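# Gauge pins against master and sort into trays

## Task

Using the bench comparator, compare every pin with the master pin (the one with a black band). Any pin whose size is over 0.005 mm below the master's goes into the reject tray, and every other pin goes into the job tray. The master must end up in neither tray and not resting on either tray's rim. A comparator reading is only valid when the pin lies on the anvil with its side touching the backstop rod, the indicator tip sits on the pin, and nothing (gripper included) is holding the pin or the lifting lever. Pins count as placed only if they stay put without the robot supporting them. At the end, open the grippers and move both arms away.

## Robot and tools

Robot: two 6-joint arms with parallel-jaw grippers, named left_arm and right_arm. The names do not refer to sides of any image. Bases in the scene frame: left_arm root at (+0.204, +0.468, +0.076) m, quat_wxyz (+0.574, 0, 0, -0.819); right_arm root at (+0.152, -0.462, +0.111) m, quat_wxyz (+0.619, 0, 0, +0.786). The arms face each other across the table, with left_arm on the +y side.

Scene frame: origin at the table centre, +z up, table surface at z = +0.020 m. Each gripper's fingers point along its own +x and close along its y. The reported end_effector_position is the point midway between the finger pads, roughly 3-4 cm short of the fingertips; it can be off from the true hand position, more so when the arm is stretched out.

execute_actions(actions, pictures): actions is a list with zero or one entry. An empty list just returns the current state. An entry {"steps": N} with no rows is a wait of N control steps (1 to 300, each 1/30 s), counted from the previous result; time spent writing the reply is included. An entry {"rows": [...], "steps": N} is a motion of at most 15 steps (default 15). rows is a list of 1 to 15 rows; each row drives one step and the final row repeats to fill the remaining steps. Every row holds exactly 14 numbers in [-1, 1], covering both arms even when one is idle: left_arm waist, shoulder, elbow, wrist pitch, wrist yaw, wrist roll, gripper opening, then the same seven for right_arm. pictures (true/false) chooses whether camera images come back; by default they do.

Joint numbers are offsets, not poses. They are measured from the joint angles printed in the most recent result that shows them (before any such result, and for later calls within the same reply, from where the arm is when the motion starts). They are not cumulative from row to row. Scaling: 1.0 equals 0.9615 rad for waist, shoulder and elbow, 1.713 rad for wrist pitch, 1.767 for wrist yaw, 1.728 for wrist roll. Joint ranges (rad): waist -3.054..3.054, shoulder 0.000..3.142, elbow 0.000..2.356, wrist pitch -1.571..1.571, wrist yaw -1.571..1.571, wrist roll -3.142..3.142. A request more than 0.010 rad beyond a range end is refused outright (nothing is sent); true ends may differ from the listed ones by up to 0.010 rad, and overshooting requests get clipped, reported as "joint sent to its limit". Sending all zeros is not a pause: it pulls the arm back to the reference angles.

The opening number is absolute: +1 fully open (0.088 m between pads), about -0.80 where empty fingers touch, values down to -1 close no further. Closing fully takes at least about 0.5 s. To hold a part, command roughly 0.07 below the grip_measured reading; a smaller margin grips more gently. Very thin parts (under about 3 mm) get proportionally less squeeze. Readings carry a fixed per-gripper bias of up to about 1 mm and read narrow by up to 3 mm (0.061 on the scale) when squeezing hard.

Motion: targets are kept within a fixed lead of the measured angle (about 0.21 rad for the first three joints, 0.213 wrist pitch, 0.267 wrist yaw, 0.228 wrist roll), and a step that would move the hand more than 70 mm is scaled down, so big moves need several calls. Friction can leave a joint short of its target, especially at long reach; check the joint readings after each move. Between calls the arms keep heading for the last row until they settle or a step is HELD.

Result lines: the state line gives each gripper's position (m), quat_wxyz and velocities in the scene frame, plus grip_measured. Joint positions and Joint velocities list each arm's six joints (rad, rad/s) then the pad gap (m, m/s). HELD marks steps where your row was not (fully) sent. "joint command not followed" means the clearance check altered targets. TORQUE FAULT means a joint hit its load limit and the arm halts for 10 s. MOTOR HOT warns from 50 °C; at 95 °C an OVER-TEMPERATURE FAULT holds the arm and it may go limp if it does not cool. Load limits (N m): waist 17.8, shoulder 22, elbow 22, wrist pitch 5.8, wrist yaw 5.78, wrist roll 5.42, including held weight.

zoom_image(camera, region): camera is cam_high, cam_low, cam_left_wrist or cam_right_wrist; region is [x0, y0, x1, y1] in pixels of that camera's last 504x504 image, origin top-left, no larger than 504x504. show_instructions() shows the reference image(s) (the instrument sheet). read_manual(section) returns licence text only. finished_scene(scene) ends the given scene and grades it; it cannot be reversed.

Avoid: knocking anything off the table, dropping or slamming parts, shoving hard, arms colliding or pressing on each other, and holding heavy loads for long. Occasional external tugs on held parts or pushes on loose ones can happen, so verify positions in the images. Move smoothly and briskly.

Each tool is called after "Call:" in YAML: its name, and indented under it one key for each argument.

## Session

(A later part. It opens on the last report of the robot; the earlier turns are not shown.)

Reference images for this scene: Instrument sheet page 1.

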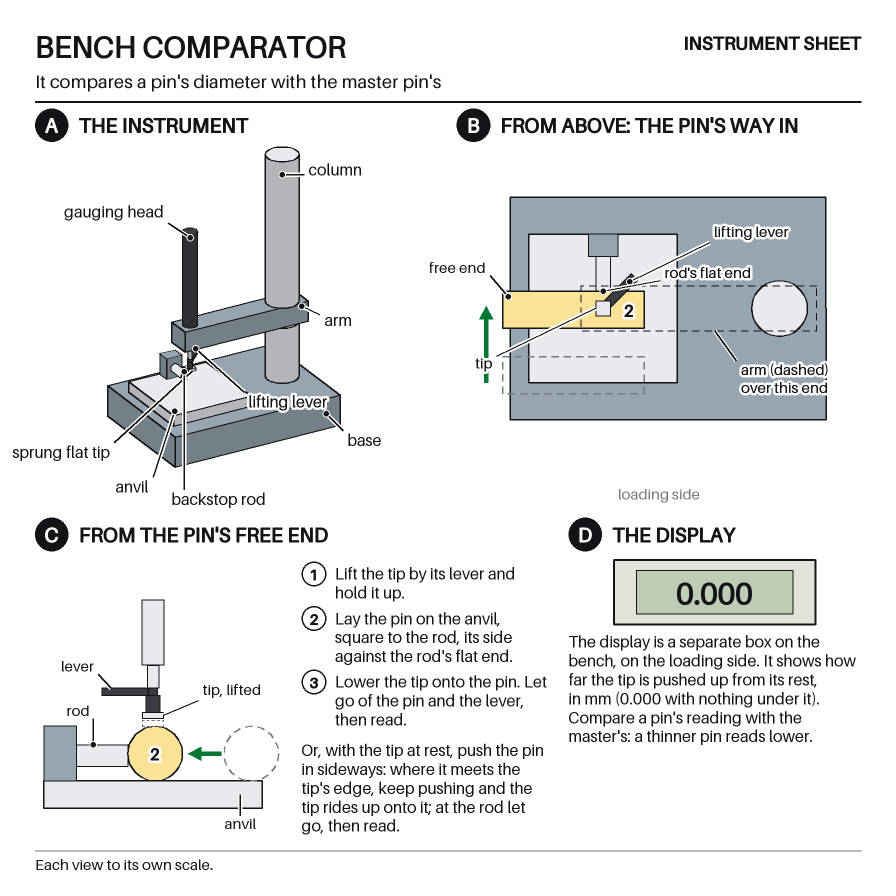

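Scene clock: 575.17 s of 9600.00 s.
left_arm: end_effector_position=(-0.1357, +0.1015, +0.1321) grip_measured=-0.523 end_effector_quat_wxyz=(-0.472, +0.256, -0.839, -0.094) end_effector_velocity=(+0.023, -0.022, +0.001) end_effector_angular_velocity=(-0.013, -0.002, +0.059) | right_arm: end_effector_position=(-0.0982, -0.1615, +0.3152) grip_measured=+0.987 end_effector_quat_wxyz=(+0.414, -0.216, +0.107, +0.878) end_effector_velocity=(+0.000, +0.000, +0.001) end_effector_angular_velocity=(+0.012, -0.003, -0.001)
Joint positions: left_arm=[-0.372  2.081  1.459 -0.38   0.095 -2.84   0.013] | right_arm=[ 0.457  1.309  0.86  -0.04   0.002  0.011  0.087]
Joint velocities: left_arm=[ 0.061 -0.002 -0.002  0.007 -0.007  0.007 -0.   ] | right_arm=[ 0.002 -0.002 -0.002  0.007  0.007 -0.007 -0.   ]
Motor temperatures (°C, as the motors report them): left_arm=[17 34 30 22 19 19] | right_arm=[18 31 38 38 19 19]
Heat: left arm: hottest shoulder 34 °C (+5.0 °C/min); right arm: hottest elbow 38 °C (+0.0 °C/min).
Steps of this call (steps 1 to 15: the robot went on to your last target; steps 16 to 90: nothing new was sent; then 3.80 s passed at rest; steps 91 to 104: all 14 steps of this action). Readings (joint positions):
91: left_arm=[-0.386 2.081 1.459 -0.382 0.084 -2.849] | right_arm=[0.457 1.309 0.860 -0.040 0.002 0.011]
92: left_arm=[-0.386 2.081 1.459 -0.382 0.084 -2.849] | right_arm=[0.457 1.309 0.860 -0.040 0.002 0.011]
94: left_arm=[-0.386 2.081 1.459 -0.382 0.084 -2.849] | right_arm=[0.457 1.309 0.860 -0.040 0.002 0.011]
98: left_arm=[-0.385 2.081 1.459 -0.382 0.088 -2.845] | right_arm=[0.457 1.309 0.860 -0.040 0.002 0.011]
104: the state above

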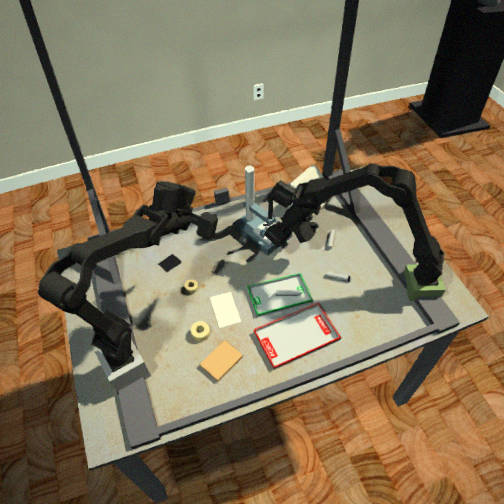

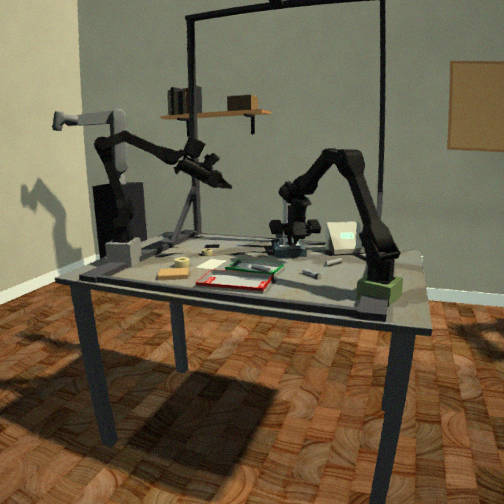

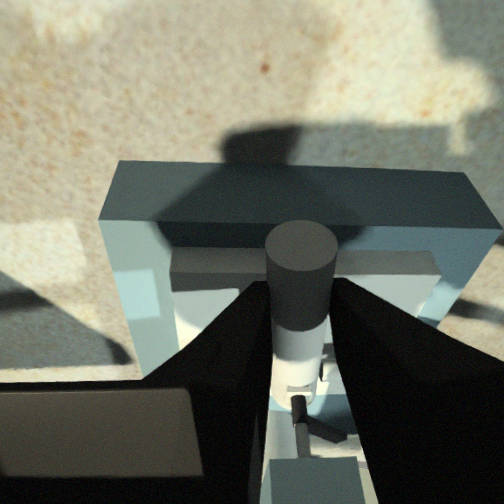

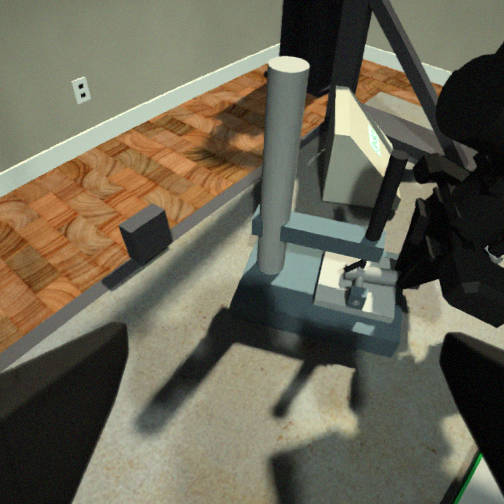

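Call:
execute_actions:
  actions:
    - {"rows":[[-0.002,0,0,0,0,0,-0.75,0,0,0,0,0,0,1],[-0.004,0,0,0,0,0,-0.75,0,0,0,0,0,0,1],[-0.006,0,0,0,0,0,-0.6,0,0,0,0,0,0,1],[-0.007,0,0,0,0,0,-0.5,0,0,0,0,0,0,1],[-0.007,0,0,0,0,0,-0.45,0,0,0,0,0,0,1],[-0.007,0,0,0,0,0,-0.4,0,0,0,0,0,0,1],[-0.007,0,0,0,0,0,-0.3,0,0,0,0,0,0,1],[-0.007,0,0,0,0,0,-0.15,0,0,0,0,0,0,1],[-0.007,0,0,0,0,0,0.1,0,0,0,0,0,0,1]],"steps":15}
  pictures: false

Call:
execute_actions:
  actions:
    - {"rows":[[0,-0.03,-0.04,0,0,0,0.1,0,0,0,0,0,0,1],[0,-0.06,-0.06,0,0,0,0.1,0,0,0,0,0,0,1],[0,-0.1,-0.08,0,0,0,0.1,0,0,0,0,0,0,1],[0,-0.15,-0.095,0,0,0,0.1,0,0,0,0,0,0,1],[0,-0.21,-0.11,0,0,0,0.2,0,0,0,0,0,0,1],[0,-0.27,-0.125,0,0,0,0.3,0,0,0,0,0,0,1],[0,-0.33,-0.14,0,0,0,0.5,0,0,0,0,0,0,1],[-0.05,-0.38,-0.145,0,-0.008,0,0.7,0,0,0,0,0,0,1],[-0.15,-0.395,-0.145,0,-0.008,-0.03,1,0,0,0,0,0,0,1],[-0.25,-0.395,-0.145,0,-0.008,-0.06,1,0,0,0,0,0,0,1],[-0.35,-0.395,-0.145,0,-0.008,-0.09,1,0,0,0,0,0,0,1],[-0.42,-0.395,-0.145,0,-0.008,-0.107,1,0,0,0,0,0,0,1]],"steps":15}
  pictures: false

Call:
execute_actions:
  actions:
    - {"steps":20}

Scene clock: 586.70 s of 9600.00 s.
left_arm: end_effector_position=(-0.1373, +0.1028, +0.1322) grip_measured=+0.067 end_effector_quat_wxyz=(-0.471, +0.254, -0.839, -0.093) end_effector_velocity=(+0.001, +0.001, -0.001) end_effector_angular_velocity=(+0.011, -0.002, +0.020) | right_arm: end_effector_position=(-0.0982, -0.1615, +0.3152) grip_measured=+0.987 end_effector_quat_wxyz=(+0.414, -0.216, +0.107, +0.878) end_effector_velocity=(+0.000, -0.004, -0.004) end_effector_angular_velocity=(-0.019, -0.011, +0.020)
Joint positions: left_arm=[-0.376  2.081  1.459 -0.38   0.096 -2.839  0.042] | right_arm=[ 0.457  1.309  0.86  -0.04   0.002  0.011  0.087]
Joint velocities: left_arm=[-0.002 -0.002 -0.002 -0.007 -0.007 -0.022  0.02 ] | right_arm=[-0.002 -0.002 -0.002 -0.022 -0.022 -0.007 -0.   ]
Motor temperatures (°C, as the motors report them): left_arm=[17 34 30 22 19 19] | right_arm=[18 31 38 38 19 19]
Heat: left arm: hottest shoulder 34 °C (+4.0 °C/min); right arm: hottest elbow 38 °C (+0.0 °C/min).
Steps of this call (steps 1 to 15: the robot went on to your last target; steps 16 to 90: nothing new was sent; then 8.03 s passed at rest; steps 91 to 105: all 15 steps of this action). Readings (joint positions):
91: left_arm=[-0.371 2.081 1.459 -0.380 0.096 -2.839] | right_arm=[0.457 1.309 0.860 -0.040 0.002 0.011]
92: left_arm=[-0.371 2.081 1.459 -0.380 0.096 -2.839] | right_arm=[0.457 1.309 0.860 -0.040 0.002 0.011]
94: left_arm=[-0.372 2.081 1.459 -0.380 0.096 -2.839] | right_arm=[0.457 1.309 0.860 -0.040 0.002 0.011]
98: left_arm=[-0.373 2.081 1.459 -0.380 0.096 -2.839] | right_arm=[0.457 1.309 0.860 -0.040 0.002 0.011]
105: the state above

Scene clock: 587.20 s of 9600.00 s.
left_arm: end_effector_position=(-0.1942, +0.2240, +0.2634) grip_measured=+0.951 end_effector_quat_wxyz=(-0.358, +0.199, -0.911, -0.041) end_effector_velocity=(-0.355, +0.589, +0.006) end_effector_angular_velocity=(+0.288, +0.153, -1.168) | right_arm: end_effector_position=(-0.0982, -0.1615, +0.3152) grip_measured=+0.987 end_effector_quat_wxyz=(+0.414, -0.216, +0.107, +0.878) end_effector_velocity=(+0.003, -0.003, -0.009) end_effector_angular_velocity=(-0.026, -0.034, -0.001)
Joint positions: left_arm=[-0.648  1.707  1.343 -0.373  0.082 -2.976  0.086] | right_arm=[ 0.457  1.309  0.86  -0.04   0.002  0.011  0.087]
Joint velocities: left_arm=[-1.473 -0.027 -0.012 -0.007 -0.007 -0.447  0.029] | right_arm=[ 0.002  0.002 -0.002 -0.037  0.007 -0.007 -0.   ]
Motor temperatures (°C, as the motors report them): left_arm=[17 34 30 22 19 19] | right_arm=[18 31 38 38 19 19]
Heat: left arm: hottest shoulder 34 °C (+4.0 °C/min); right arm: hottest elbow 38 °C (+0.0 °C/min).
Steps of this call (steps 1 to 15: all 15 steps of this action). Readings (joint positions):
1: left_arm=[-0.376 2.079 1.454 -0.379 0.096 -2.839] | right_arm=[0.457 1.309 0.860 -0.040 0.002 0.011]
2: left_arm=[-0.376 2.071 1.443 -0.379 0.096 -2.839] | right_arm=[0.457 1.309 0.860 -0.040 0.002 0.011]
4: left_arm=[-0.376 2.034 1.407 -0.379 0.096 -2.839] | right_arm=[0.457 1.309 0.860 -0.040 0.002 0.011]
8: left_arm=[-0.379 1.873 1.341 -0.383 0.093 -2.839] | right_arm=[0.457 1.309 0.860 -0.040 0.002 0.011]
15: the state above

Scene clock: 587.87 s of 9600.00 s.
left_arm: end_effector_position=(-0.2203, +0.2813, +0.2566) grip_measured=+0.994 end_effector_quat_wxyz=(-0.366, +0.143, -0.919, -0.040) end_effector_velocity=(-0.001, +0.002, +0.001) end_effector_angular_velocity=(+0.008, +0.010, +0.013) | right_arm: end_effector_position=(-0.0982, -0.1615, +0.3152) grip_measured=+0.987 end_effector_quat_wxyz=(+0.414, -0.216, +0.107, +0.878) end_effector_velocity=(+0.003, -0.000, +0.000) end_effector_angular_velocity=(+0.004, -0.009, -0.005)
Joint positions: left_arm=[-0.781  1.707  1.329 -0.379  0.086 -3.018  0.088] | right_arm=[ 0.457  1.309  0.86  -0.04   0.002  0.011  0.087]
Joint velocities: left_arm=[-0.007 -0.002 -0.002  0.007 -0.007 -0.022  0.   ] | right_arm=[-0.002 -0.007 -0.002 -0.007  0.007 -0.007  0.   ]
Motor temperatures (°C, as the motors report them): left_arm=[17 34 30 22 19 19] | right_arm=[18 31 38 38 19 19]
Heat: left arm: hottest shoulder 34 °C (+4.0 °C/min); right arm: hottest elbow 38 °C (+0.0 °C/min).
Steps of this call (steps 1 to 20: the robot went on to your last target). Readings (joint positions):
1: left_arm=[-0.695 1.707 1.342 -0.373 0.082 -2.989] | right_arm=[0.457 1.309 0.860 -0.040 0.002 0.011]
2: left_arm=[-0.734 1.707 1.338 -0.374 0.084 -2.999] | right_arm=[0.457 1.309 0.860 -0.040 0.002 0.011]
4: left_arm=[-0.779 1.707 1.331 -0.379 0.086 -3.010] | right_arm=[0.457 1.309 0.860 -0.040 0.002 0.011]
8: left_arm=[-0.783 1.707 1.329 -0.379 0.086 -3.017] | right_arm=[0.457 1.309 0.860 -0.040 0.002 0.011]
20: the state above

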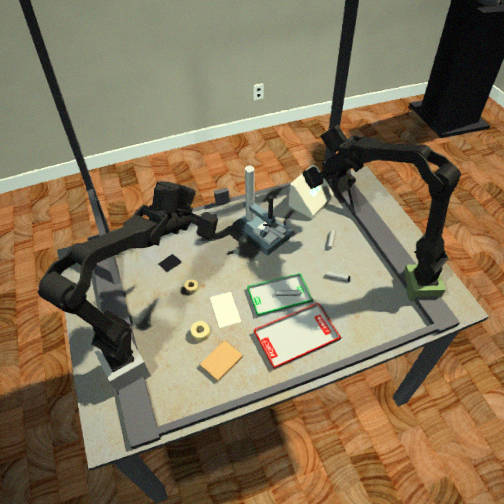

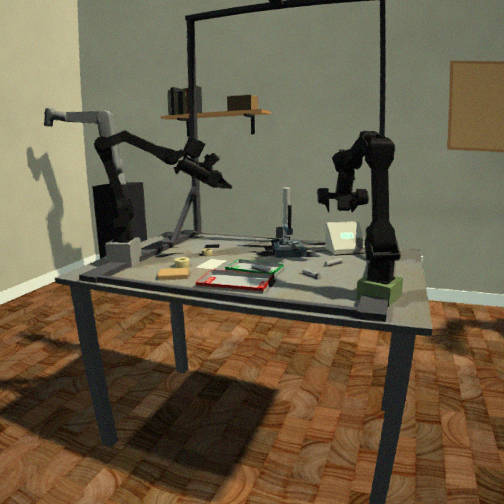

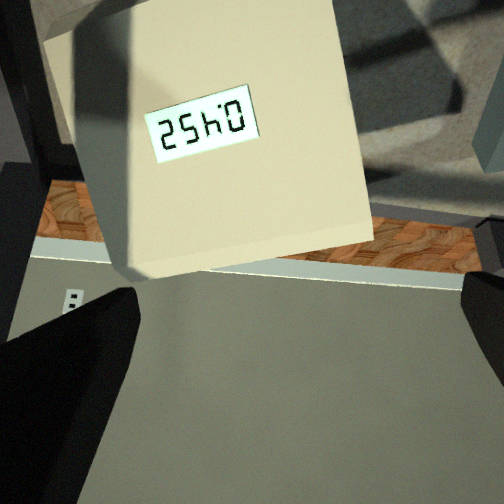

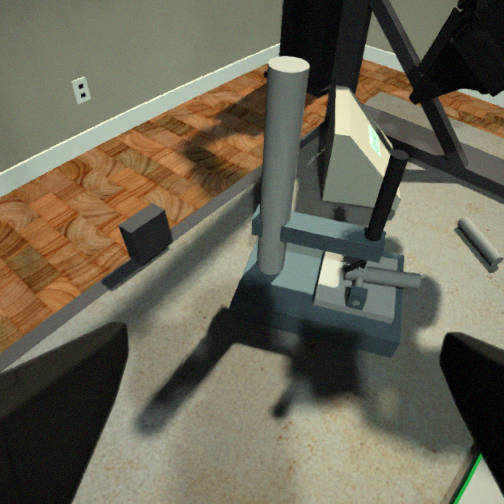

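Call:
execute_actions:
  actions:
    - {"rows":[[0.1,0,0.02,0,0,0.02,0.8,0,0,0,0,0,0,1],[0.2,0.01,0.04,0,0,0.05,0.6,0,0,0,0,0,0,1],[0.3,0.02,0.06,0,0.005,0.075,0.4,0,0,0,0,0,0,1],[0.38,0.02,0.08,0,0.005,0.095,0.3,0,0,0,0,0,0,1],[0.421,0.03,0.1,0,0.006,0.103,0.2,0,0,0,0,0,0,1],[0.421,0.07,0.12,0,0.006,0.103,0.1,0,0,0,0,0,0,1],[0.421,0.12,0.135,0,0.006,0.103,0.1,0,0,0,0,0,0,1],[0.421,0.17,0.137,0,0.006,0.103,0.1,0,0,0,0,0,0,1],[0.421,0.22,0.137,0,0.006,0.103,0.1,0,0,0,0,0,0,1],[0.421,0.27,0.137,0,0.006,0.103,0.1,0,0,0,0,0,0,1],[0.421,0.31,0.137,0,0.006,0.103,0.1,0,0,0,0,0,0,1],[0.421,0.34,0.137,0,0.006,0.103,0.1,0,0,0,0,0,0,1],[0.421,0.365,0.137,0,0.006,0.103,0.1,0,0,0,0,0,0,1],[0.421,0.38,0.137,0,0.006,0.103,0.1,0,0,0,0,0,0,1],[0.421,0.391,0.137,0,0.006,0.103,0.1,0,0,0,0,0,0,1]],"steps":15}
  pictures: false

Call:
execute_actions:
  actions:
    - {"steps":22}

Scene clock: 602.20 s of 9600.00 s.
left_arm: end_effector_position=(-0.1393, +0.0985, +0.1672) grip_measured=+0.109 end_effector_quat_wxyz=(-0.441, +0.269, -0.852, -0.079) end_effector_velocity=(+0.015, +0.032, -0.554) end_effector_angular_velocity=(+0.880, -0.810, -0.047) | right_arm: end_effector_position=(-0.0982, -0.1615, +0.3152) grip_measured=+0.987 end_effector_quat_wxyz=(+0.414, -0.216, +0.107, +0.878) end_effector_velocity=(-0.003, -0.004, -0.002) end_effector_angular_velocity=(-0.012, +0.004, +0.033)
Joint positions: left_arm=[-0.374  2.015  1.466 -0.376  0.093 -2.849  0.044] | right_arm=[ 0.457  1.309  0.86  -0.04   0.002  0.011  0.087]
Joint velocities: left_arm=[-0.022  1.096 -0.037 -0.066 -0.007  0.037 -0.005] | right_arm=[-0.002 -0.002 -0.002 -0.007 -0.037 -0.007 -0.   ]
Motor temperatures (°C, as the motors report them): left_arm=[17 34 30 22 19 19] | right_arm=[18 31 38 38 19 19]
Heat: left arm: hottest shoulder 34 °C (+3.0 °C/min); right arm: hottest elbow 38 °C (+0.0 °C/min).
Steps of this call (steps 1 to 15: the robot went on to your last target; steps 16 to 90: nothing new was sent; then 10.83 s passed at rest; steps 91 to 105: all 15 steps of this action). Readings (joint positions):
91: left_arm=[-0.773 1.707 1.329 -0.379 0.090 -3.015] | right_arm=[0.457 1.309 0.860 -0.040 0.002 0.011]
92: left_arm=[-0.749 1.707 1.332 -0.379 0.093 -2.998] | right_arm=[0.457 1.309 0.860 -0.040 0.002 0.011]
94: left_arm=[-0.666 1.711 1.347 -0.379 0.094 -2.949] | right_arm=[0.457 1.309 0.860 -0.040 0.002 0.011]
98: left_arm=[-0.480 1.758 1.415 -0.378 0.094 -2.880] | right_arm=[0.457 1.309 0.860 -0.040 0.002 0.011]
105: the state above

Scene clock: 602.93 s of 9600.00 s.
left_arm: end_effector_position=(-0.1364, +0.1021, +0.1313) grip_measured=+0.102 end_effector_quat_wxyz=(-0.471, +0.257, -0.838, -0.096) end_effector_velocity=(+0.002, -0.001, -0.001) end_effector_angular_velocity=(+0.009, -0.006, +0.040) | right_arm: end_effector_position=(-0.0982, -0.1615, +0.3152) grip_measured=+0.987 end_effector_quat_wxyz=(+0.414, -0.216, +0.107, +0.878) end_effector_velocity=(+0.002, -0.002, -0.004) end_effector_angular_velocity=(-0.007, -0.026, +0.014)
Joint positions: left_arm=[-0.374  2.083  1.458 -0.378  0.094 -2.846  0.044] | right_arm=[ 0.457  1.309  0.86  -0.04   0.002  0.011  0.087]
Joint velocities: left_arm=[-0.002  0.002  0.002 -0.007 -0.022 -0.037 -0.   ] | right_arm=[-0.002 -0.002 -0.002 -0.022 -0.007 -0.022 -0.   ]
Motor temperatures (°C, as the motors report them): left_arm=[17 34 30 22 19 19] | right_arm=[18 31 38 38 19 19]
Heat: left arm: hottest shoulder 34 °C (+3.0 °C/min); right arm: hottest elbow 38 °C (+0.0 °C/min).
Steps of this call (steps 1 to 22: the robot went on to your last target). Readings (joint positions):
1: left_arm=[-0.374 2.046 1.463 -0.377 0.093 -2.848] | right_arm=[0.457 1.309 0.860 -0.040 0.002 0.011]
2: left_arm=[-0.375 2.068 1.459 -0.381 0.093 -2.847] | right_arm=[0.457 1.309 0.860 -0.040 0.002 0.011]
4: left_arm=[-0.374 2.086 1.453 -0.389 0.094 -2.846] | right_arm=[0.457 1.309 0.860 -0.040 0.002 0.011]
8: left_arm=[-0.374 2.083 1.458 -0.378 0.094 -2.846] | right_arm=[0.457 1.309 0.860 -0.040 0.002 0.011]
22: the state above

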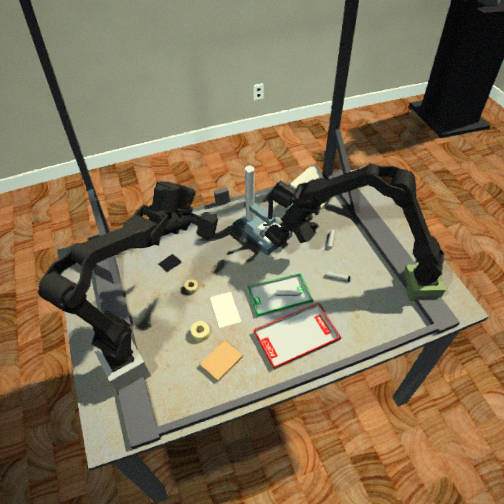

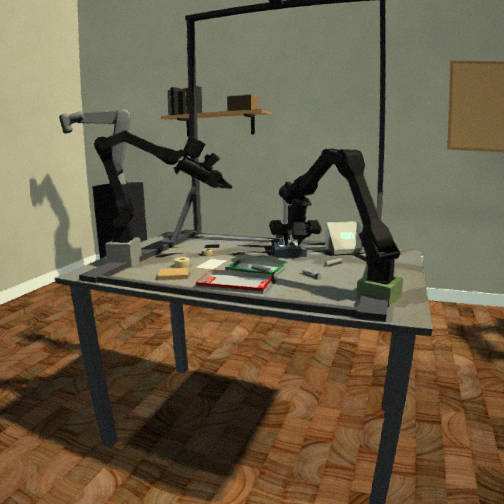

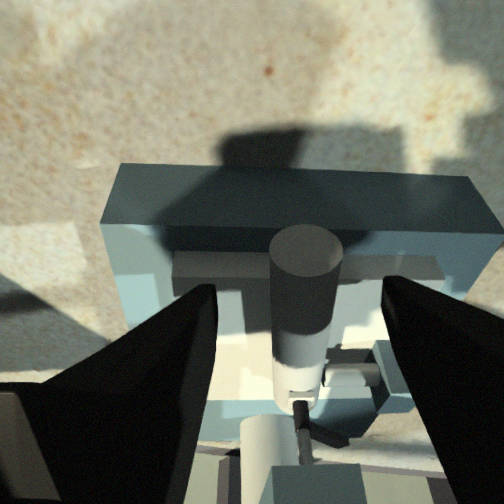

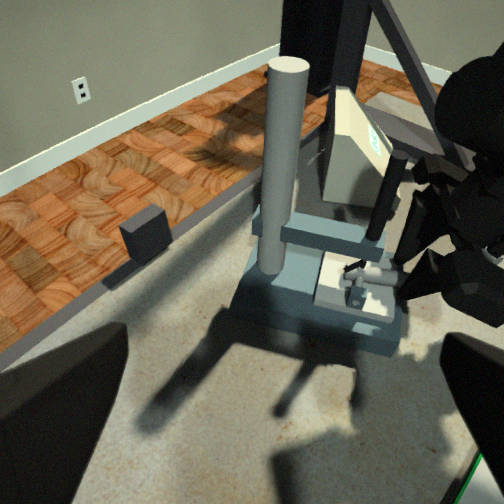

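Call:
execute_actions:
  actions:
    - {"rows":[[0,0,0,0,0,0,-0.2,0,0,0,0,0,0,1],[0,0,0,0,0,0,-0.3,0,0,0,0,0,0,1],[0,0,0,0,0,0,-0.4,0,0,0,0,0,0,1],[0,0,0,0,0,0,-0.5,0,0,0,0,0,0,1],[0,0,0,0,0,0,-0.75,0,0,0,0,0,0,1],[0,0,0,0,0,0,-0.75,0,0,0,0,0,0,1],[0,0,0,0,0,0,-0.75,0,0,0,0,0,0,1],[0,0,0,0,0,0,-0.75,0,0,0,0,0,0,1],[-0.01,0,0,0,0,0,-0.75,0,0,0,0,0,0,1],[-0.02,0,0,0,0,-0.005,-0.75,0,0,0,0,0,0,1],[-0.032,0,0,0,0,-0.01,-0.75,0,0,0,0,0,0,1],[-0.044,0,0,0,0,-0.015,-0.75,0,0,0,0,0,0,1],[-0.056,-0.004,0,0,0,-0.02,-0.75,0,0,0,0,0,0,1],[-0.066,-0.006,0,0,0,-0.025,-0.75,0,0,0,0,0,0,1],[-0.074,-0.008,0,0,0,-0.028,-0.75,0,0,0,0,0,0,1]],"steps":15}
  pictures: false

Call:
execute_actions:
  actions:
    - {"rows":[[-0.03,-0.01,0,0,0,0,-0.75,0,0,0,0,0,0,1],[-0.04,-0.035,0,0,0,0,-0.75,0,0,0,0,0,0,1],[-0.04,-0.07,-0.03,0,0,0,-0.75,0,0,0,0,0,0,1],[-0.04,-0.11,-0.07,0,0,0,-0.75,0,0,0,0,0,0,1],[-0.04,-0.16,-0.12,0,0,0,-0.75,0,0,0,0,0,0,1],[-0.04,-0.22,-0.18,0,0,0,-0.75,0,0,0,0,0,0,1],[-0.04,-0.29,-0.25,0,0,0,-0.75,0,0,0,0,0,0,1],[-0.04,-0.36,-0.33,0,0,0,-0.75,0,0,0,0,0,0,1],[0,-0.42,-0.4,0.01,0,0,-0.75,0,0,0,0,0,0,1],[0.08,-0.45,-0.44,0.02,-0.01,-0.02,-0.75,0,0,0,0,0,0,1],[0.16,-0.45,-0.44,0.03,-0.02,-0.04,-0.75,0,0,0,0,0,0,1],[0.24,-0.42,-0.42,0.04,-0.03,-0.07,-0.75,0,0,0,0,0,0,1],[0.31,-0.38,-0.4,0.04,-0.04,-0.1,-0.75,0,0,0,0,0,0,1],[0.36,-0.33,-0.37,0.04,-0.045,-0.12,-0.75,0,0,0,0,0,0,1],[0.40,-0.27,-0.34,0.04,-0.045,-0.13,-0.75,0,0,0,0,0,0,1]],"steps":15}
  pictures: false

Call:
execute_actions:
  actions:
    - {"steps":20}

Scene clock: 619.93 s of 9600.00 s.
left_arm: end_effector_position=(-0.1478, +0.1132, +0.1311) grip_measured=-0.517 end_effector_quat_wxyz=(-0.471, +0.252, -0.840, -0.099) end_effector_velocity=(-0.121, +0.121, -0.001) end_effector_angular_velocity=(+0.103, +0.074, -0.180) | right_arm: end_effector_position=(-0.0982, -0.1615, +0.3152) grip_measured=+0.987 end_effector_quat_wxyz=(+0.414, -0.216, +0.107, +0.878) end_effector_velocity=(+0.001, -0.001, -0.004) end_effector_angular_velocity=(-0.015, -0.016, +0.007)
Joint positions: left_arm=[-0.408  2.083  1.458 -0.379  0.086 -2.875  0.014] | right_arm=[ 0.457  1.309  0.86  -0.04   0.002  0.011  0.087]
Joint velocities: left_arm=[-0.335  0.002  0.002 -0.007  0.022 -0.198 -0.   ] | right_arm=[-0.002  0.002  0.002 -0.022 -0.007 -0.007 -0.   ]
Motor temperatures (°C, as the motors report them): left_arm=[17 36 30 22 19 19] | right_arm=[18 31 38 38 19 19]
Heat: left arm: hottest shoulder 36 °C (+3.0 °C/min); right arm: hottest elbow 38 °C (+0.0 °C/min).
Steps of this call (steps 1 to 15: the robot went on to your last target; steps 16 to 90: nothing new was sent; then 13.50 s passed at rest; steps 91 to 105: all 15 steps of this action). Readings (joint positions):
91: left_arm=[-0.374 2.083 1.458 -0.378 0.094 -2.846] | right_arm=[0.457 1.309 0.860 -0.040 0.002 0.011]
92: left_arm=[-0.374 2.083 1.458 -0.378 0.094 -2.846] | right_arm=[0.457 1.309 0.860 -0.040 0.002 0.011]
94: left_arm=[-0.374 2.083 1.458 -0.378 0.094 -2.846] | right_arm=[0.457 1.309 0.860 -0.040 0.002 0.011]
98: left_arm=[-0.374 2.083 1.458 -0.379 0.094 -2.846] | right_arm=[0.457 1.309 0.860 -0.040 0.002 0.011]
105: the state above

Scene clock: 620.43 s of 9600.00 s.
left_arm: end_effector_position=(-0.0234, +0.1125, +0.1709) grip_measured=-0.517 end_effector_quat_wxyz=(-0.420, +0.390, -0.801, -0.174) end_effector_velocity=(+0.516, -0.410, -0.151) end_effector_angular_velocity=(+0.456, +0.014, +2.242) | right_arm: end_effector_position=(-0.0982, -0.1615, +0.3152) grip_measured=+0.987 end_effector_quat_wxyz=(+0.414, -0.216, +0.107, +0.878) end_effector_velocity=(+0.000, -0.004, -0.004) end_effector_angular_velocity=(-0.011, -0.021, +0.027)
Joint positions: left_arm=[-0.209  1.722  1.105 -0.325  0.039 -3.004  0.014] | right_arm=[ 0.457  1.309  0.86  -0.04   0.002  0.011  0.087]
Joint velocities: left_arm=[ 1.458  0.613  0.271 -0.007 -0.256 -0.784 -0.   ] | right_arm=[-0.002 -0.002 -0.002 -0.022 -0.022 -0.022 -0.   ]
Motor temperatures (°C, as the motors report them): left_arm=[17 36 30 22 19 19] | right_arm=[18 31 38 38 19 19]
Heat: left arm: hottest shoulder 36 °C (+3.1 °C/min); right arm: hottest elbow 38 °C (+0.0 °C/min).
Steps of this call (steps 1 to 15: all 15 steps of this action). Readings (joint positions):
1: left_arm=[-0.419 2.083 1.458 -0.379 0.086 -2.877] | right_arm=[0.457 1.309 0.860 -0.040 0.002 0.011]
2: left_arm=[-0.429 2.079 1.458 -0.379 0.086 -2.877] | right_arm=[0.457 1.309 0.860 -0.040 0.002 0.011]
4: left_arm=[-0.443 2.057 1.440 -0.378 0.086 -2.877] | right_arm=[0.457 1.309 0.860 -0.040 0.002 0.011]
8: left_arm=[-0.448 1.896 1.278 -0.378 0.086 -2.877] | right_arm=[0.457 1.309 0.860 -0.040 0.002 0.011]
15: the state above

Scene clock: 621.10 s of 9600.00 s.
left_arm: end_effector_position=(+0.0497, +0.0705, +0.1362) grip_measured=-0.517 end_effector_quat_wxyz=(-0.413, +0.482, -0.728, -0.259) end_effector_velocity=(+0.002, +0.004, -0.002) end_effector_angular_velocity=(+0.020, -0.010, +0.008) | right_arm: end_effector_position=(-0.0982, -0.1615, +0.3152) grip_measured=+0.987 end_effector_quat_wxyz=(+0.414, -0.216, +0.107, +0.878) end_effector_velocity=(-0.001, -0.002, +0.001) end_effector_angular_velocity=(+0.004, -0.009, +0.027)
Joint positions: left_arm=[-0.022  1.826  1.122 -0.314  0.004 -3.094  0.014] | right_arm=[ 0.457  1.309  0.86  -0.04   0.002  0.011  0.087]
Joint velocities: left_arm=[-0.002 -0.002 -0.002 -0.022 -0.007 -0.007 -0.   ] | right_arm=[-0.002 -0.002  0.002 -0.007 -0.022 -0.022 -0.   ]
Motor temperatures (°C, as the motors report them): left_arm=[17 36 30 22 19 19] | right_arm=[18 31 38 38 19 19]
Heat: left arm: hottest shoulder 36 °C (+3.0 °C/min); right arm: hottest elbow 38 °C (+0.0 °C/min).
Steps of this call (steps 1 to 20: the robot went on to your last target). Readings (joint positions):
1: left_arm=[-0.160 1.743 1.113 -0.322 0.032 -3.028] | right_arm=[0.457 1.309 0.860 -0.040 0.002 0.011]
2: left_arm=[-0.115 1.766 1.118 -0.318 0.025 -3.049] | right_arm=[0.457 1.309 0.860 -0.040 0.002 0.011]
4: left_arm=[-0.046 1.802 1.120 -0.316 0.007 -3.074] | right_arm=[0.457 1.309 0.860 -0.040 0.002 0.011]
8: left_arm=[-0.018 1.826 1.120 -0.318 0.004 -3.090] | right_arm=[0.457 1.309 0.860 -0.040 0.002 0.011]
20: the state above

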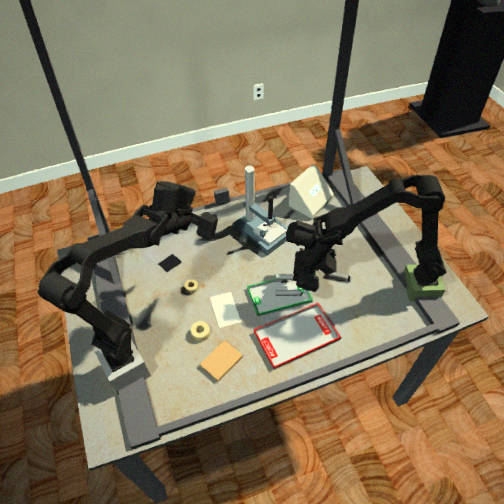

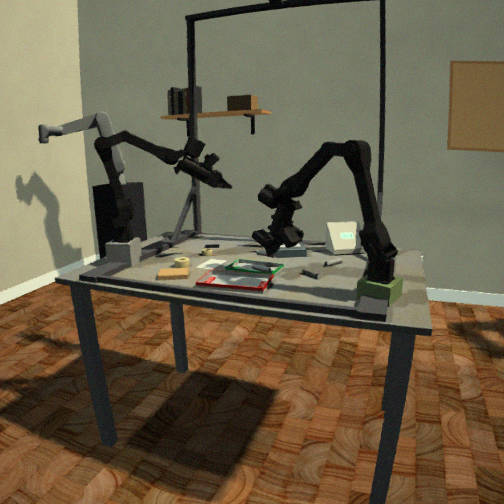

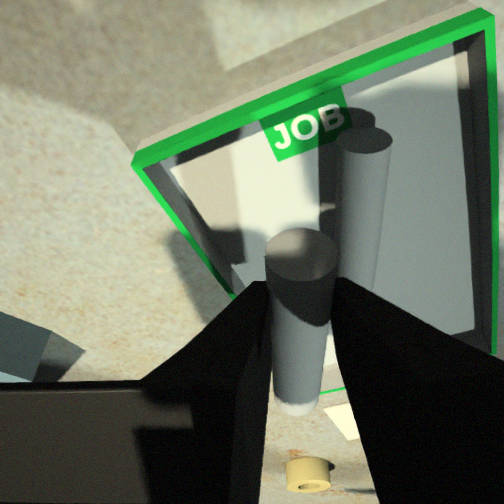

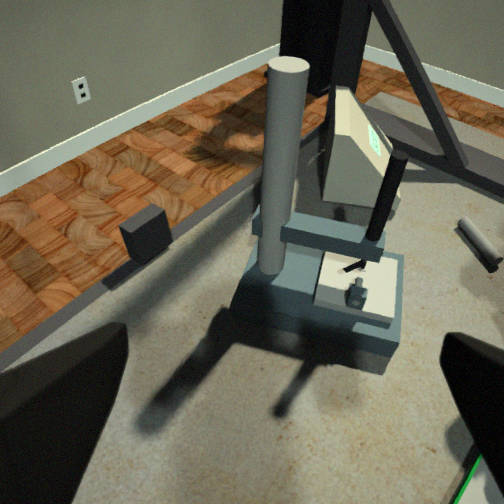

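Call:
execute_actions:
  actions:
    - {"rows":[[0.04,0.01,0,0.01,0,0,-0.75,0,0,0,0,0,0,1],[0.08,0.025,0,0.02,0,0,-0.75,0,0,0,0,0,0,1],[0.11,0.045,0,0.03,0,0,-0.75,0,0,0,0,0,0,1],[0.122,0.065,0,0.04,-0.002,0,-0.75,0,0,0,0,0,0,1],[0.122,0.085,0,0.043,-0.002,0,-0.75,0,0,0,0,0,0,1],[0.122,0.105,0,0.043,-0.002,0,-0.75,0,0,0,0,0,0,1]],"steps":15}

Scene clock: 630.43 s of 9600.00 s.
left_arm: end_effector_position=(+0.0974, +0.0485, +0.1015) grip_measured=-0.517 end_effector_quat_wxyz=(-0.408, +0.521, -0.690, -0.292) end_effector_velocity=(-0.002, -0.006, +0.004) end_effector_angular_velocity=(-0.038, -0.001, -0.005) | right_arm: end_effector_position=(-0.0982, -0.1615, +0.3152) grip_measured=+0.987 end_effector_quat_wxyz=(+0.414, -0.216, +0.107, +0.878) end_effector_velocity=(+0.004, +0.001, +0.000) end_effector_angular_velocity=(+0.009, -0.014, -0.018)
Joint positions: left_arm=[ 0.097  1.928  1.119 -0.243  0.    -3.094  0.014] | right_arm=[ 0.457  1.309  0.86  -0.04   0.002  0.011  0.087]
Joint velocities: left_arm=[-0.002 -0.002 -0.002  0.037 -0.007  0.007  0.   ] | right_arm=[-0.002 -0.007 -0.002 -0.007  0.022 -0.007 -0.   ]
Motor temperatures (°C, as the motors report them): left_arm=[17 35 31 22 19 19] | right_arm=[18 31 38 38 19 19]
Heat: left arm: hottest shoulder 35 °C (+1.0 °C/min); right arm: hottest elbow 38 °C (+0.0 °C/min).
Steps of this call (steps 1 to 15: the robot went on to your last target; steps 16 to 90: nothing new was sent; then 5.83 s passed at rest; steps 91 to 105: all 15 steps of this action). Readings (joint positions):
91: left_arm=[-0.020 1.826 1.122 -0.313 0.006 -3.094] | right_arm=[0.457 1.309 0.860 -0.040 0.002 0.011]
92: left_arm=[-0.010 1.829 1.122 -0.308 0.008 -3.094] | right_arm=[0.457 1.309 0.860 -0.040 0.002 0.011]
94: left_arm=[0.032 1.846 1.122 -0.277 0.009 -3.094] | right_arm=[0.457 1.309 0.860 -0.040 0.002 0.011]
98: left_arm=[0.097 1.902 1.122 -0.253 0.000 -3.094] | right_arm=[0.457 1.309 0.860 -0.040 0.002 0.011]
105: the state above

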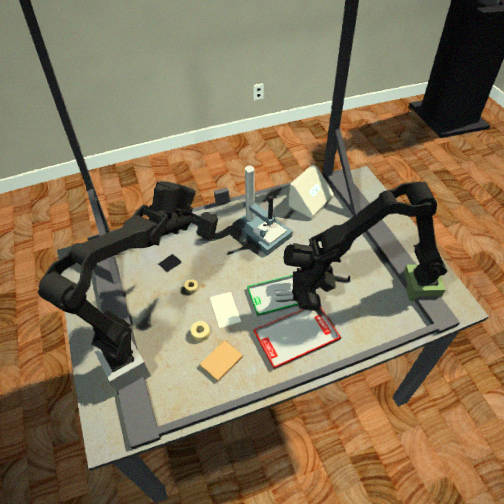

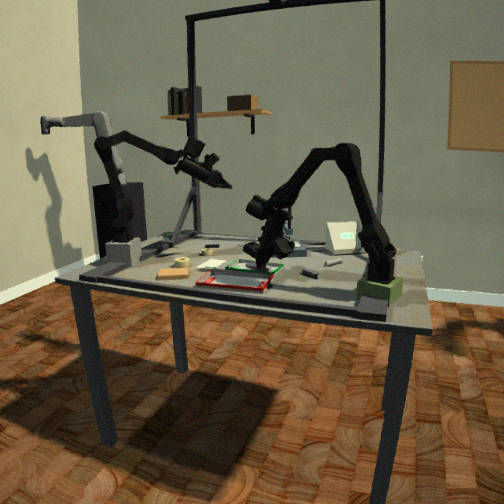

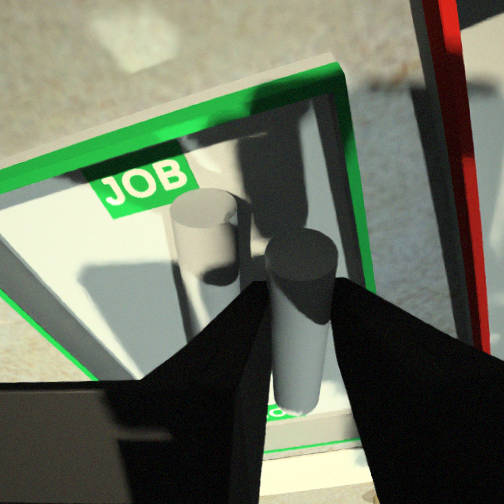

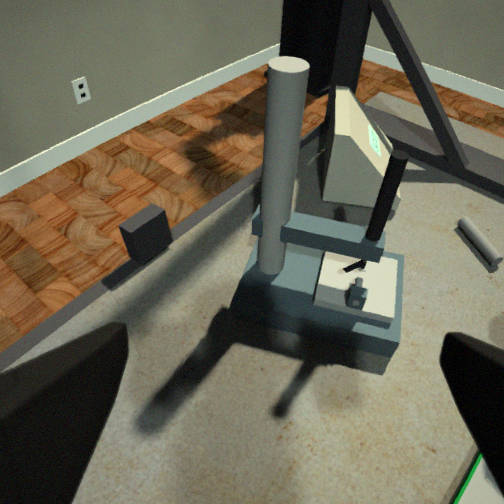

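Call:
execute_actions:
  actions:
    - {"rows":[[-0.01,-0.015,-0.015,0,0,0,-0.75,0,0,0,0,0,0,1],[-0.024,-0.03,-0.032,0,0,0,-0.75,0,0,0,0,0,0,1],[-0.024,-0.025,-0.032,0,0,0,-0.75,0,0,0,0,0,0,1],[-0.024,-0.015,-0.032,0,0,0,-0.75,0,0,0,0,0,0,1],[-0.024,-0.005,-0.032,0,0,0,-0.75,0,0,0,0,0,0,1],[-0.024,0,-0.032,0,0,0,-0.75,0,0,0,0,0,0,1]],"steps":14}

Scene clock: 637.07 s of 9600.00 s.
left_arm: end_effector_position=(+0.0912, +0.0582, +0.0959) grip_measured=-0.517 end_effector_quat_wxyz=(-0.418, +0.511, -0.692, -0.293) end_effector_velocity=(-0.001, +0.004, -0.002) end_effector_angular_velocity=(+0.013, -0.000, -0.012) | right_arm: end_effector_position=(-0.0982, -0.1615, +0.3152) grip_measured=+0.987 end_effector_quat_wxyz=(+0.414, -0.216, +0.107, +0.878) end_effector_velocity=(-0.002, -0.001, +0.003) end_effector_angular_velocity=(+0.007, +0.011, +0.020)
Joint positions: left_arm=[ 0.078  1.922  1.094 -0.243 -0.    -3.094  0.014] | right_arm=[ 0.457  1.309  0.86  -0.04   0.002  0.011  0.087]
Joint velocities: left_arm=[-0.002 -0.002 -0.007 -0.007  0.007  0.007 -0.   ] | right_arm=[-0.002 -0.002  0.002  0.007 -0.022 -0.007 -0.   ]
Motor temperatures (°C, as the motors report them): left_arm=[17 35 30 22 19 19] | right_arm=[18 31 38 38 19 19]
Heat: left arm: hottest shoulder 35 °C (+1.0 °C/min); right arm: hottest elbow 38 °C (+0.0 °C/min).
Steps of this call (steps 1 to 15: the robot went on to your last target; steps 16 to 90: nothing new was sent; then 3.17 s passed at rest; steps 91 to 104: all 14 steps of this action). Readings (joint positions):
91: left_arm=[0.097 1.928 1.119 -0.242 0.000 -3.094] | right_arm=[0.457 1.309 0.860 -0.040 0.002 0.011]
92: left_arm=[0.095 1.926 1.115 -0.242 0.000 -3.094] | right_arm=[0.457 1.309 0.860 -0.040 0.002 0.011]
94: left_arm=[0.086 1.922 1.104 -0.243 0.000 -3.094] | right_arm=[0.457 1.309 0.860 -0.040 0.002 0.011]
98: left_arm=[0.078 1.922 1.098 -0.243 -0.000 -3.094] | right_arm=[0.457 1.309 0.860 -0.040 0.002 0.011]
104: the state above

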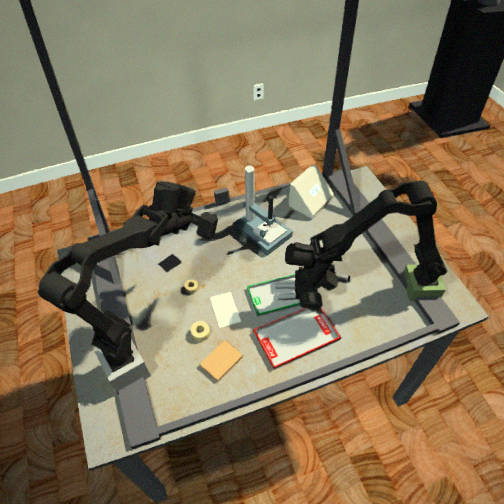

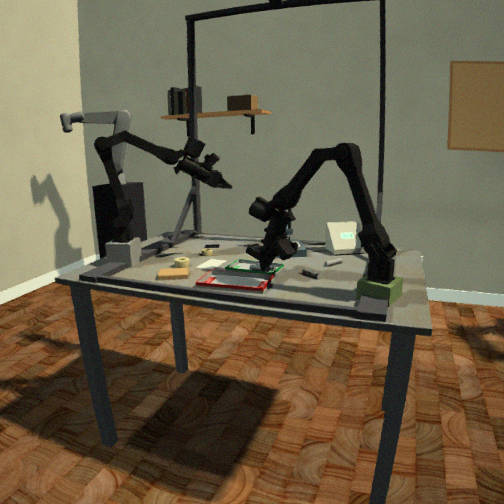

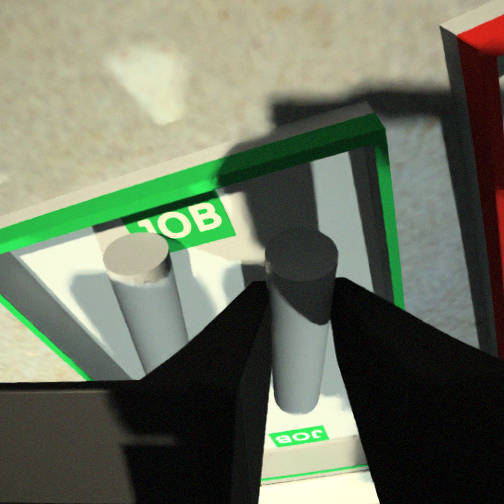

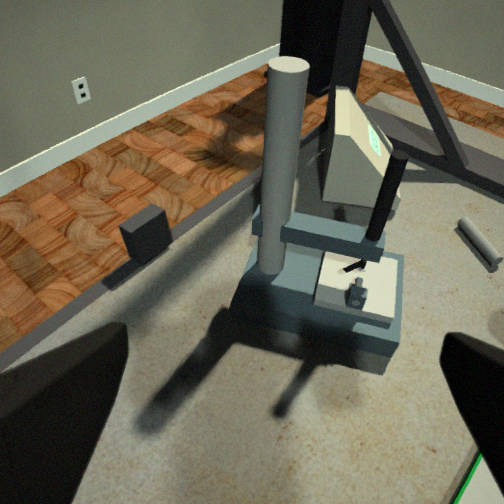

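Call:
execute_actions:
  actions:
    - {"rows":[[0,0.01,0,0,0,0,-0.75,0,0,0,0,0,0,1],[0,0.02,0,0,0,0,-0.75,0,0,0,0,0,0,1],[0,0.03,0,0,0,0,-0.75,0,0,0,0,0,0,1],[0,0.034,0,0,0,0,-0.75,0,0,0,0,0,0,1],[0,0.034,0,0,0,0,-0.75,0,0,0,0,0,0,1],[0,0.034,0,0,0,0,-0.5,0,0,0,0,0,0,1],[0,0.034,0,0,0,0,-0.4,0,0,0,0,0,0,1],[0,0.034,0,0,0,0,-0.3,0,0,0,0,0,0,1],[0,0.034,0,0,0,0,-0.2,0,0,0,0,0,0,1],[0,0.034,0,0,0,0,-0.15,0,0,0,0,0,0,1],[0,0.02,0,0,0,0,-0.15,0,0,0,0,0,0,1],[0,-0.02,0,0,0,0,-0.15,0,0,0,0,0,0,1],[0,-0.08,0,-0.02,0,0,-0.15,0,0,0,0,0,0,1],[0,-0.16,0,-0.04,0,0,-0.1,0,0,0,0,0,0,1],[0,-0.25,0,-0.07,0,0,0,0,0,0,0,0,0,1]],"steps":15}
  pictures: false

Call:
execute_actions:
  actions:
    - {"steps":15}

Scene clock: 643.40 s of 9600.00 s.
left_arm: end_effector_position=(+0.0933, +0.0657, +0.1134) grip_measured=-0.125 end_effector_quat_wxyz=(-0.418, +0.511, -0.692, -0.292) end_effector_velocity=(+0.032, +0.122, +0.424) end_effector_angular_velocity=(-0.317, +0.092, +0.015) | right_arm: end_effector_position=(-0.0982, -0.1615, +0.3152) grip_measured=+0.987 end_effector_quat_wxyz=(+0.414, -0.216, +0.107, +0.878) end_effector_velocity=(-0.001, -0.006, -0.005) end_effector_angular_velocity=(-0.024, -0.006, +0.033)
Joint positions: left_arm=[ 0.078  1.86   1.09  -0.3   -0.    -3.094  0.033] | right_arm=[ 0.457  1.309  0.86  -0.04   0.002  0.011  0.087]
Joint velocities: left_arm=[-0.007 -1.404 -0.1   -0.974 -0.007 -0.022  0.081] | right_arm=[-0.002 -0.007 -0.007 -0.022 -0.037 -0.007  0.   ]
Motor temperatures (°C, as the motors report them): left_arm=[17 35 30 22 19 19] | right_arm=[18 31 38 38 19 19]
Heat: left arm: hottest shoulder 35 °C (+1.0 °C/min); right arm: hottest elbow 38 °C (+0.0 °C/min).
Steps of this call (steps 1 to 15: the robot went on to your last target; steps 16 to 90: nothing new was sent; then 2.83 s passed at rest; steps 91 to 105: all 15 steps of this action). Readings (joint positions):
91: left_arm=[0.078 1.923 1.094 -0.243 -0.000 -3.094] | right_arm=[0.457 1.309 0.860 -0.040 0.002 0.011]
92: left_arm=[0.078 1.925 1.094 -0.243 -0.000 -3.094] | right_arm=[0.457 1.309 0.860 -0.040 0.002 0.011]
94: left_arm=[0.078 1.933 1.094 -0.243 -0.000 -3.094] | right_arm=[0.457 1.309 0.860 -0.040 0.002 0.011]
98: left_arm=[0.078 1.941 1.094 -0.242 -0.000 -3.094] | right_arm=[0.457 1.309 0.860 -0.040 0.002 0.011]
105: the state above

Scene clock: 643.90 s of 9600.00 s.
left_arm: end_effector_position=(+0.0940, +0.0681, +0.1822) grip_measured=-0.003 end_effector_quat_wxyz=(-0.373, +0.532, -0.716, -0.257) end_effector_velocity=(+0.003, +0.001, -0.001) end_effector_angular_velocity=(+0.007, -0.003, +0.013) | right_arm: end_effector_position=(-0.0982, -0.1615, +0.3152) grip_measured=+0.987 end_effector_quat_wxyz=(+0.414, -0.216, +0.107, +0.878) end_effector_velocity=(+0.005, +0.001, -0.004) end_effector_angular_velocity=(+0.001, -0.021, -0.018)
Joint positions: left_arm=[ 0.078  1.678  1.1   -0.361 -0.    -3.094  0.039] | right_arm=[ 0.457  1.309  0.86  -0.04   0.002  0.011  0.087]
Joint velocities: left_arm=[ 0.002 -0.002 -0.002 -0.007 -0.007 -0.007 -0.   ] | right_arm=[-0.002 -0.002 -0.007 -0.007  0.022 -0.007 -0.   ]
Motor temperatures (°C, as the motors report them): left_arm=[17 35 30 22 19 19] | right_arm=[18 31 38 38 19 19]
Heat: left arm: hottest shoulder 35 °C (+1.0 °C/min); right arm: hottest elbow 38 °C (+0.0 °C/min).
Steps of this call (steps 1 to 15: the robot went on to your last target). Readings (joint positions):
1: left_arm=[0.078 1.813 1.087 -0.326 -0.000 -3.094] | right_arm=[0.457 1.309 0.860 -0.040 0.002 0.011]
2: left_arm=[0.078 1.767 1.087 -0.335 -0.000 -3.094] | right_arm=[0.457 1.309 0.860 -0.040 0.002 0.011]
4: left_arm=[0.078 1.699 1.100 -0.338 -0.000 -3.094] | right_arm=[0.457 1.309 0.860 -0.040 0.002 0.011]
8: left_arm=[0.078 1.670 1.108 -0.356 -0.000 -3.094] | right_arm=[0.457 1.309 0.860 -0.040 0.002 0.011]
15: the state above

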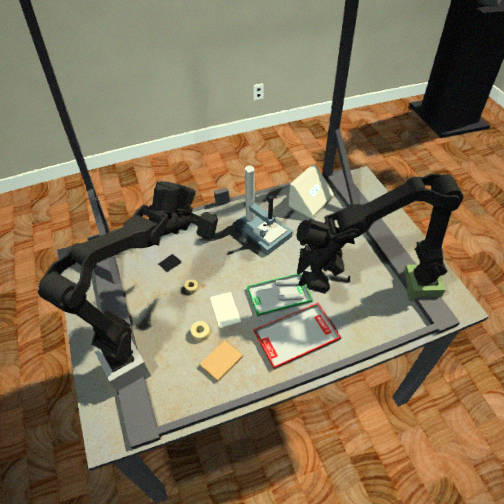

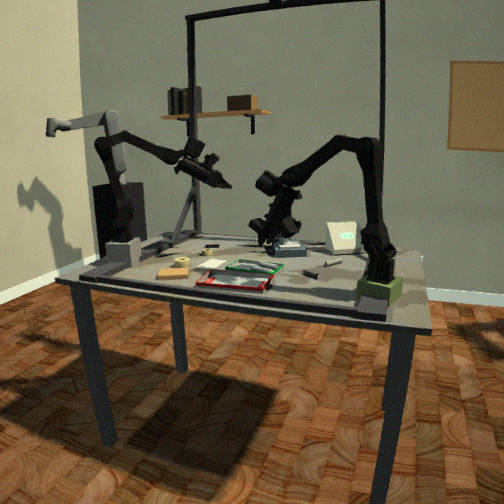

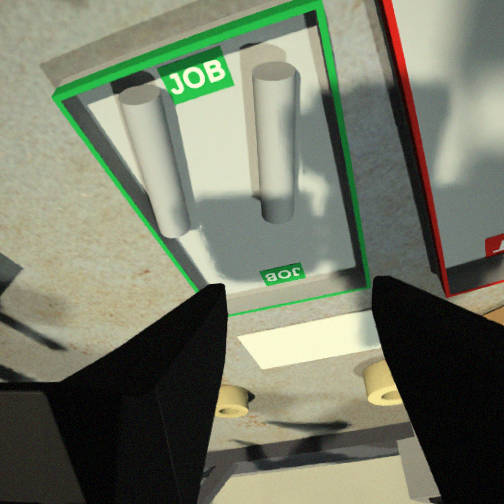

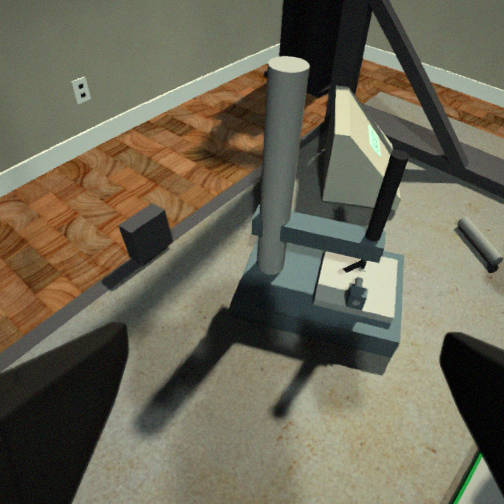

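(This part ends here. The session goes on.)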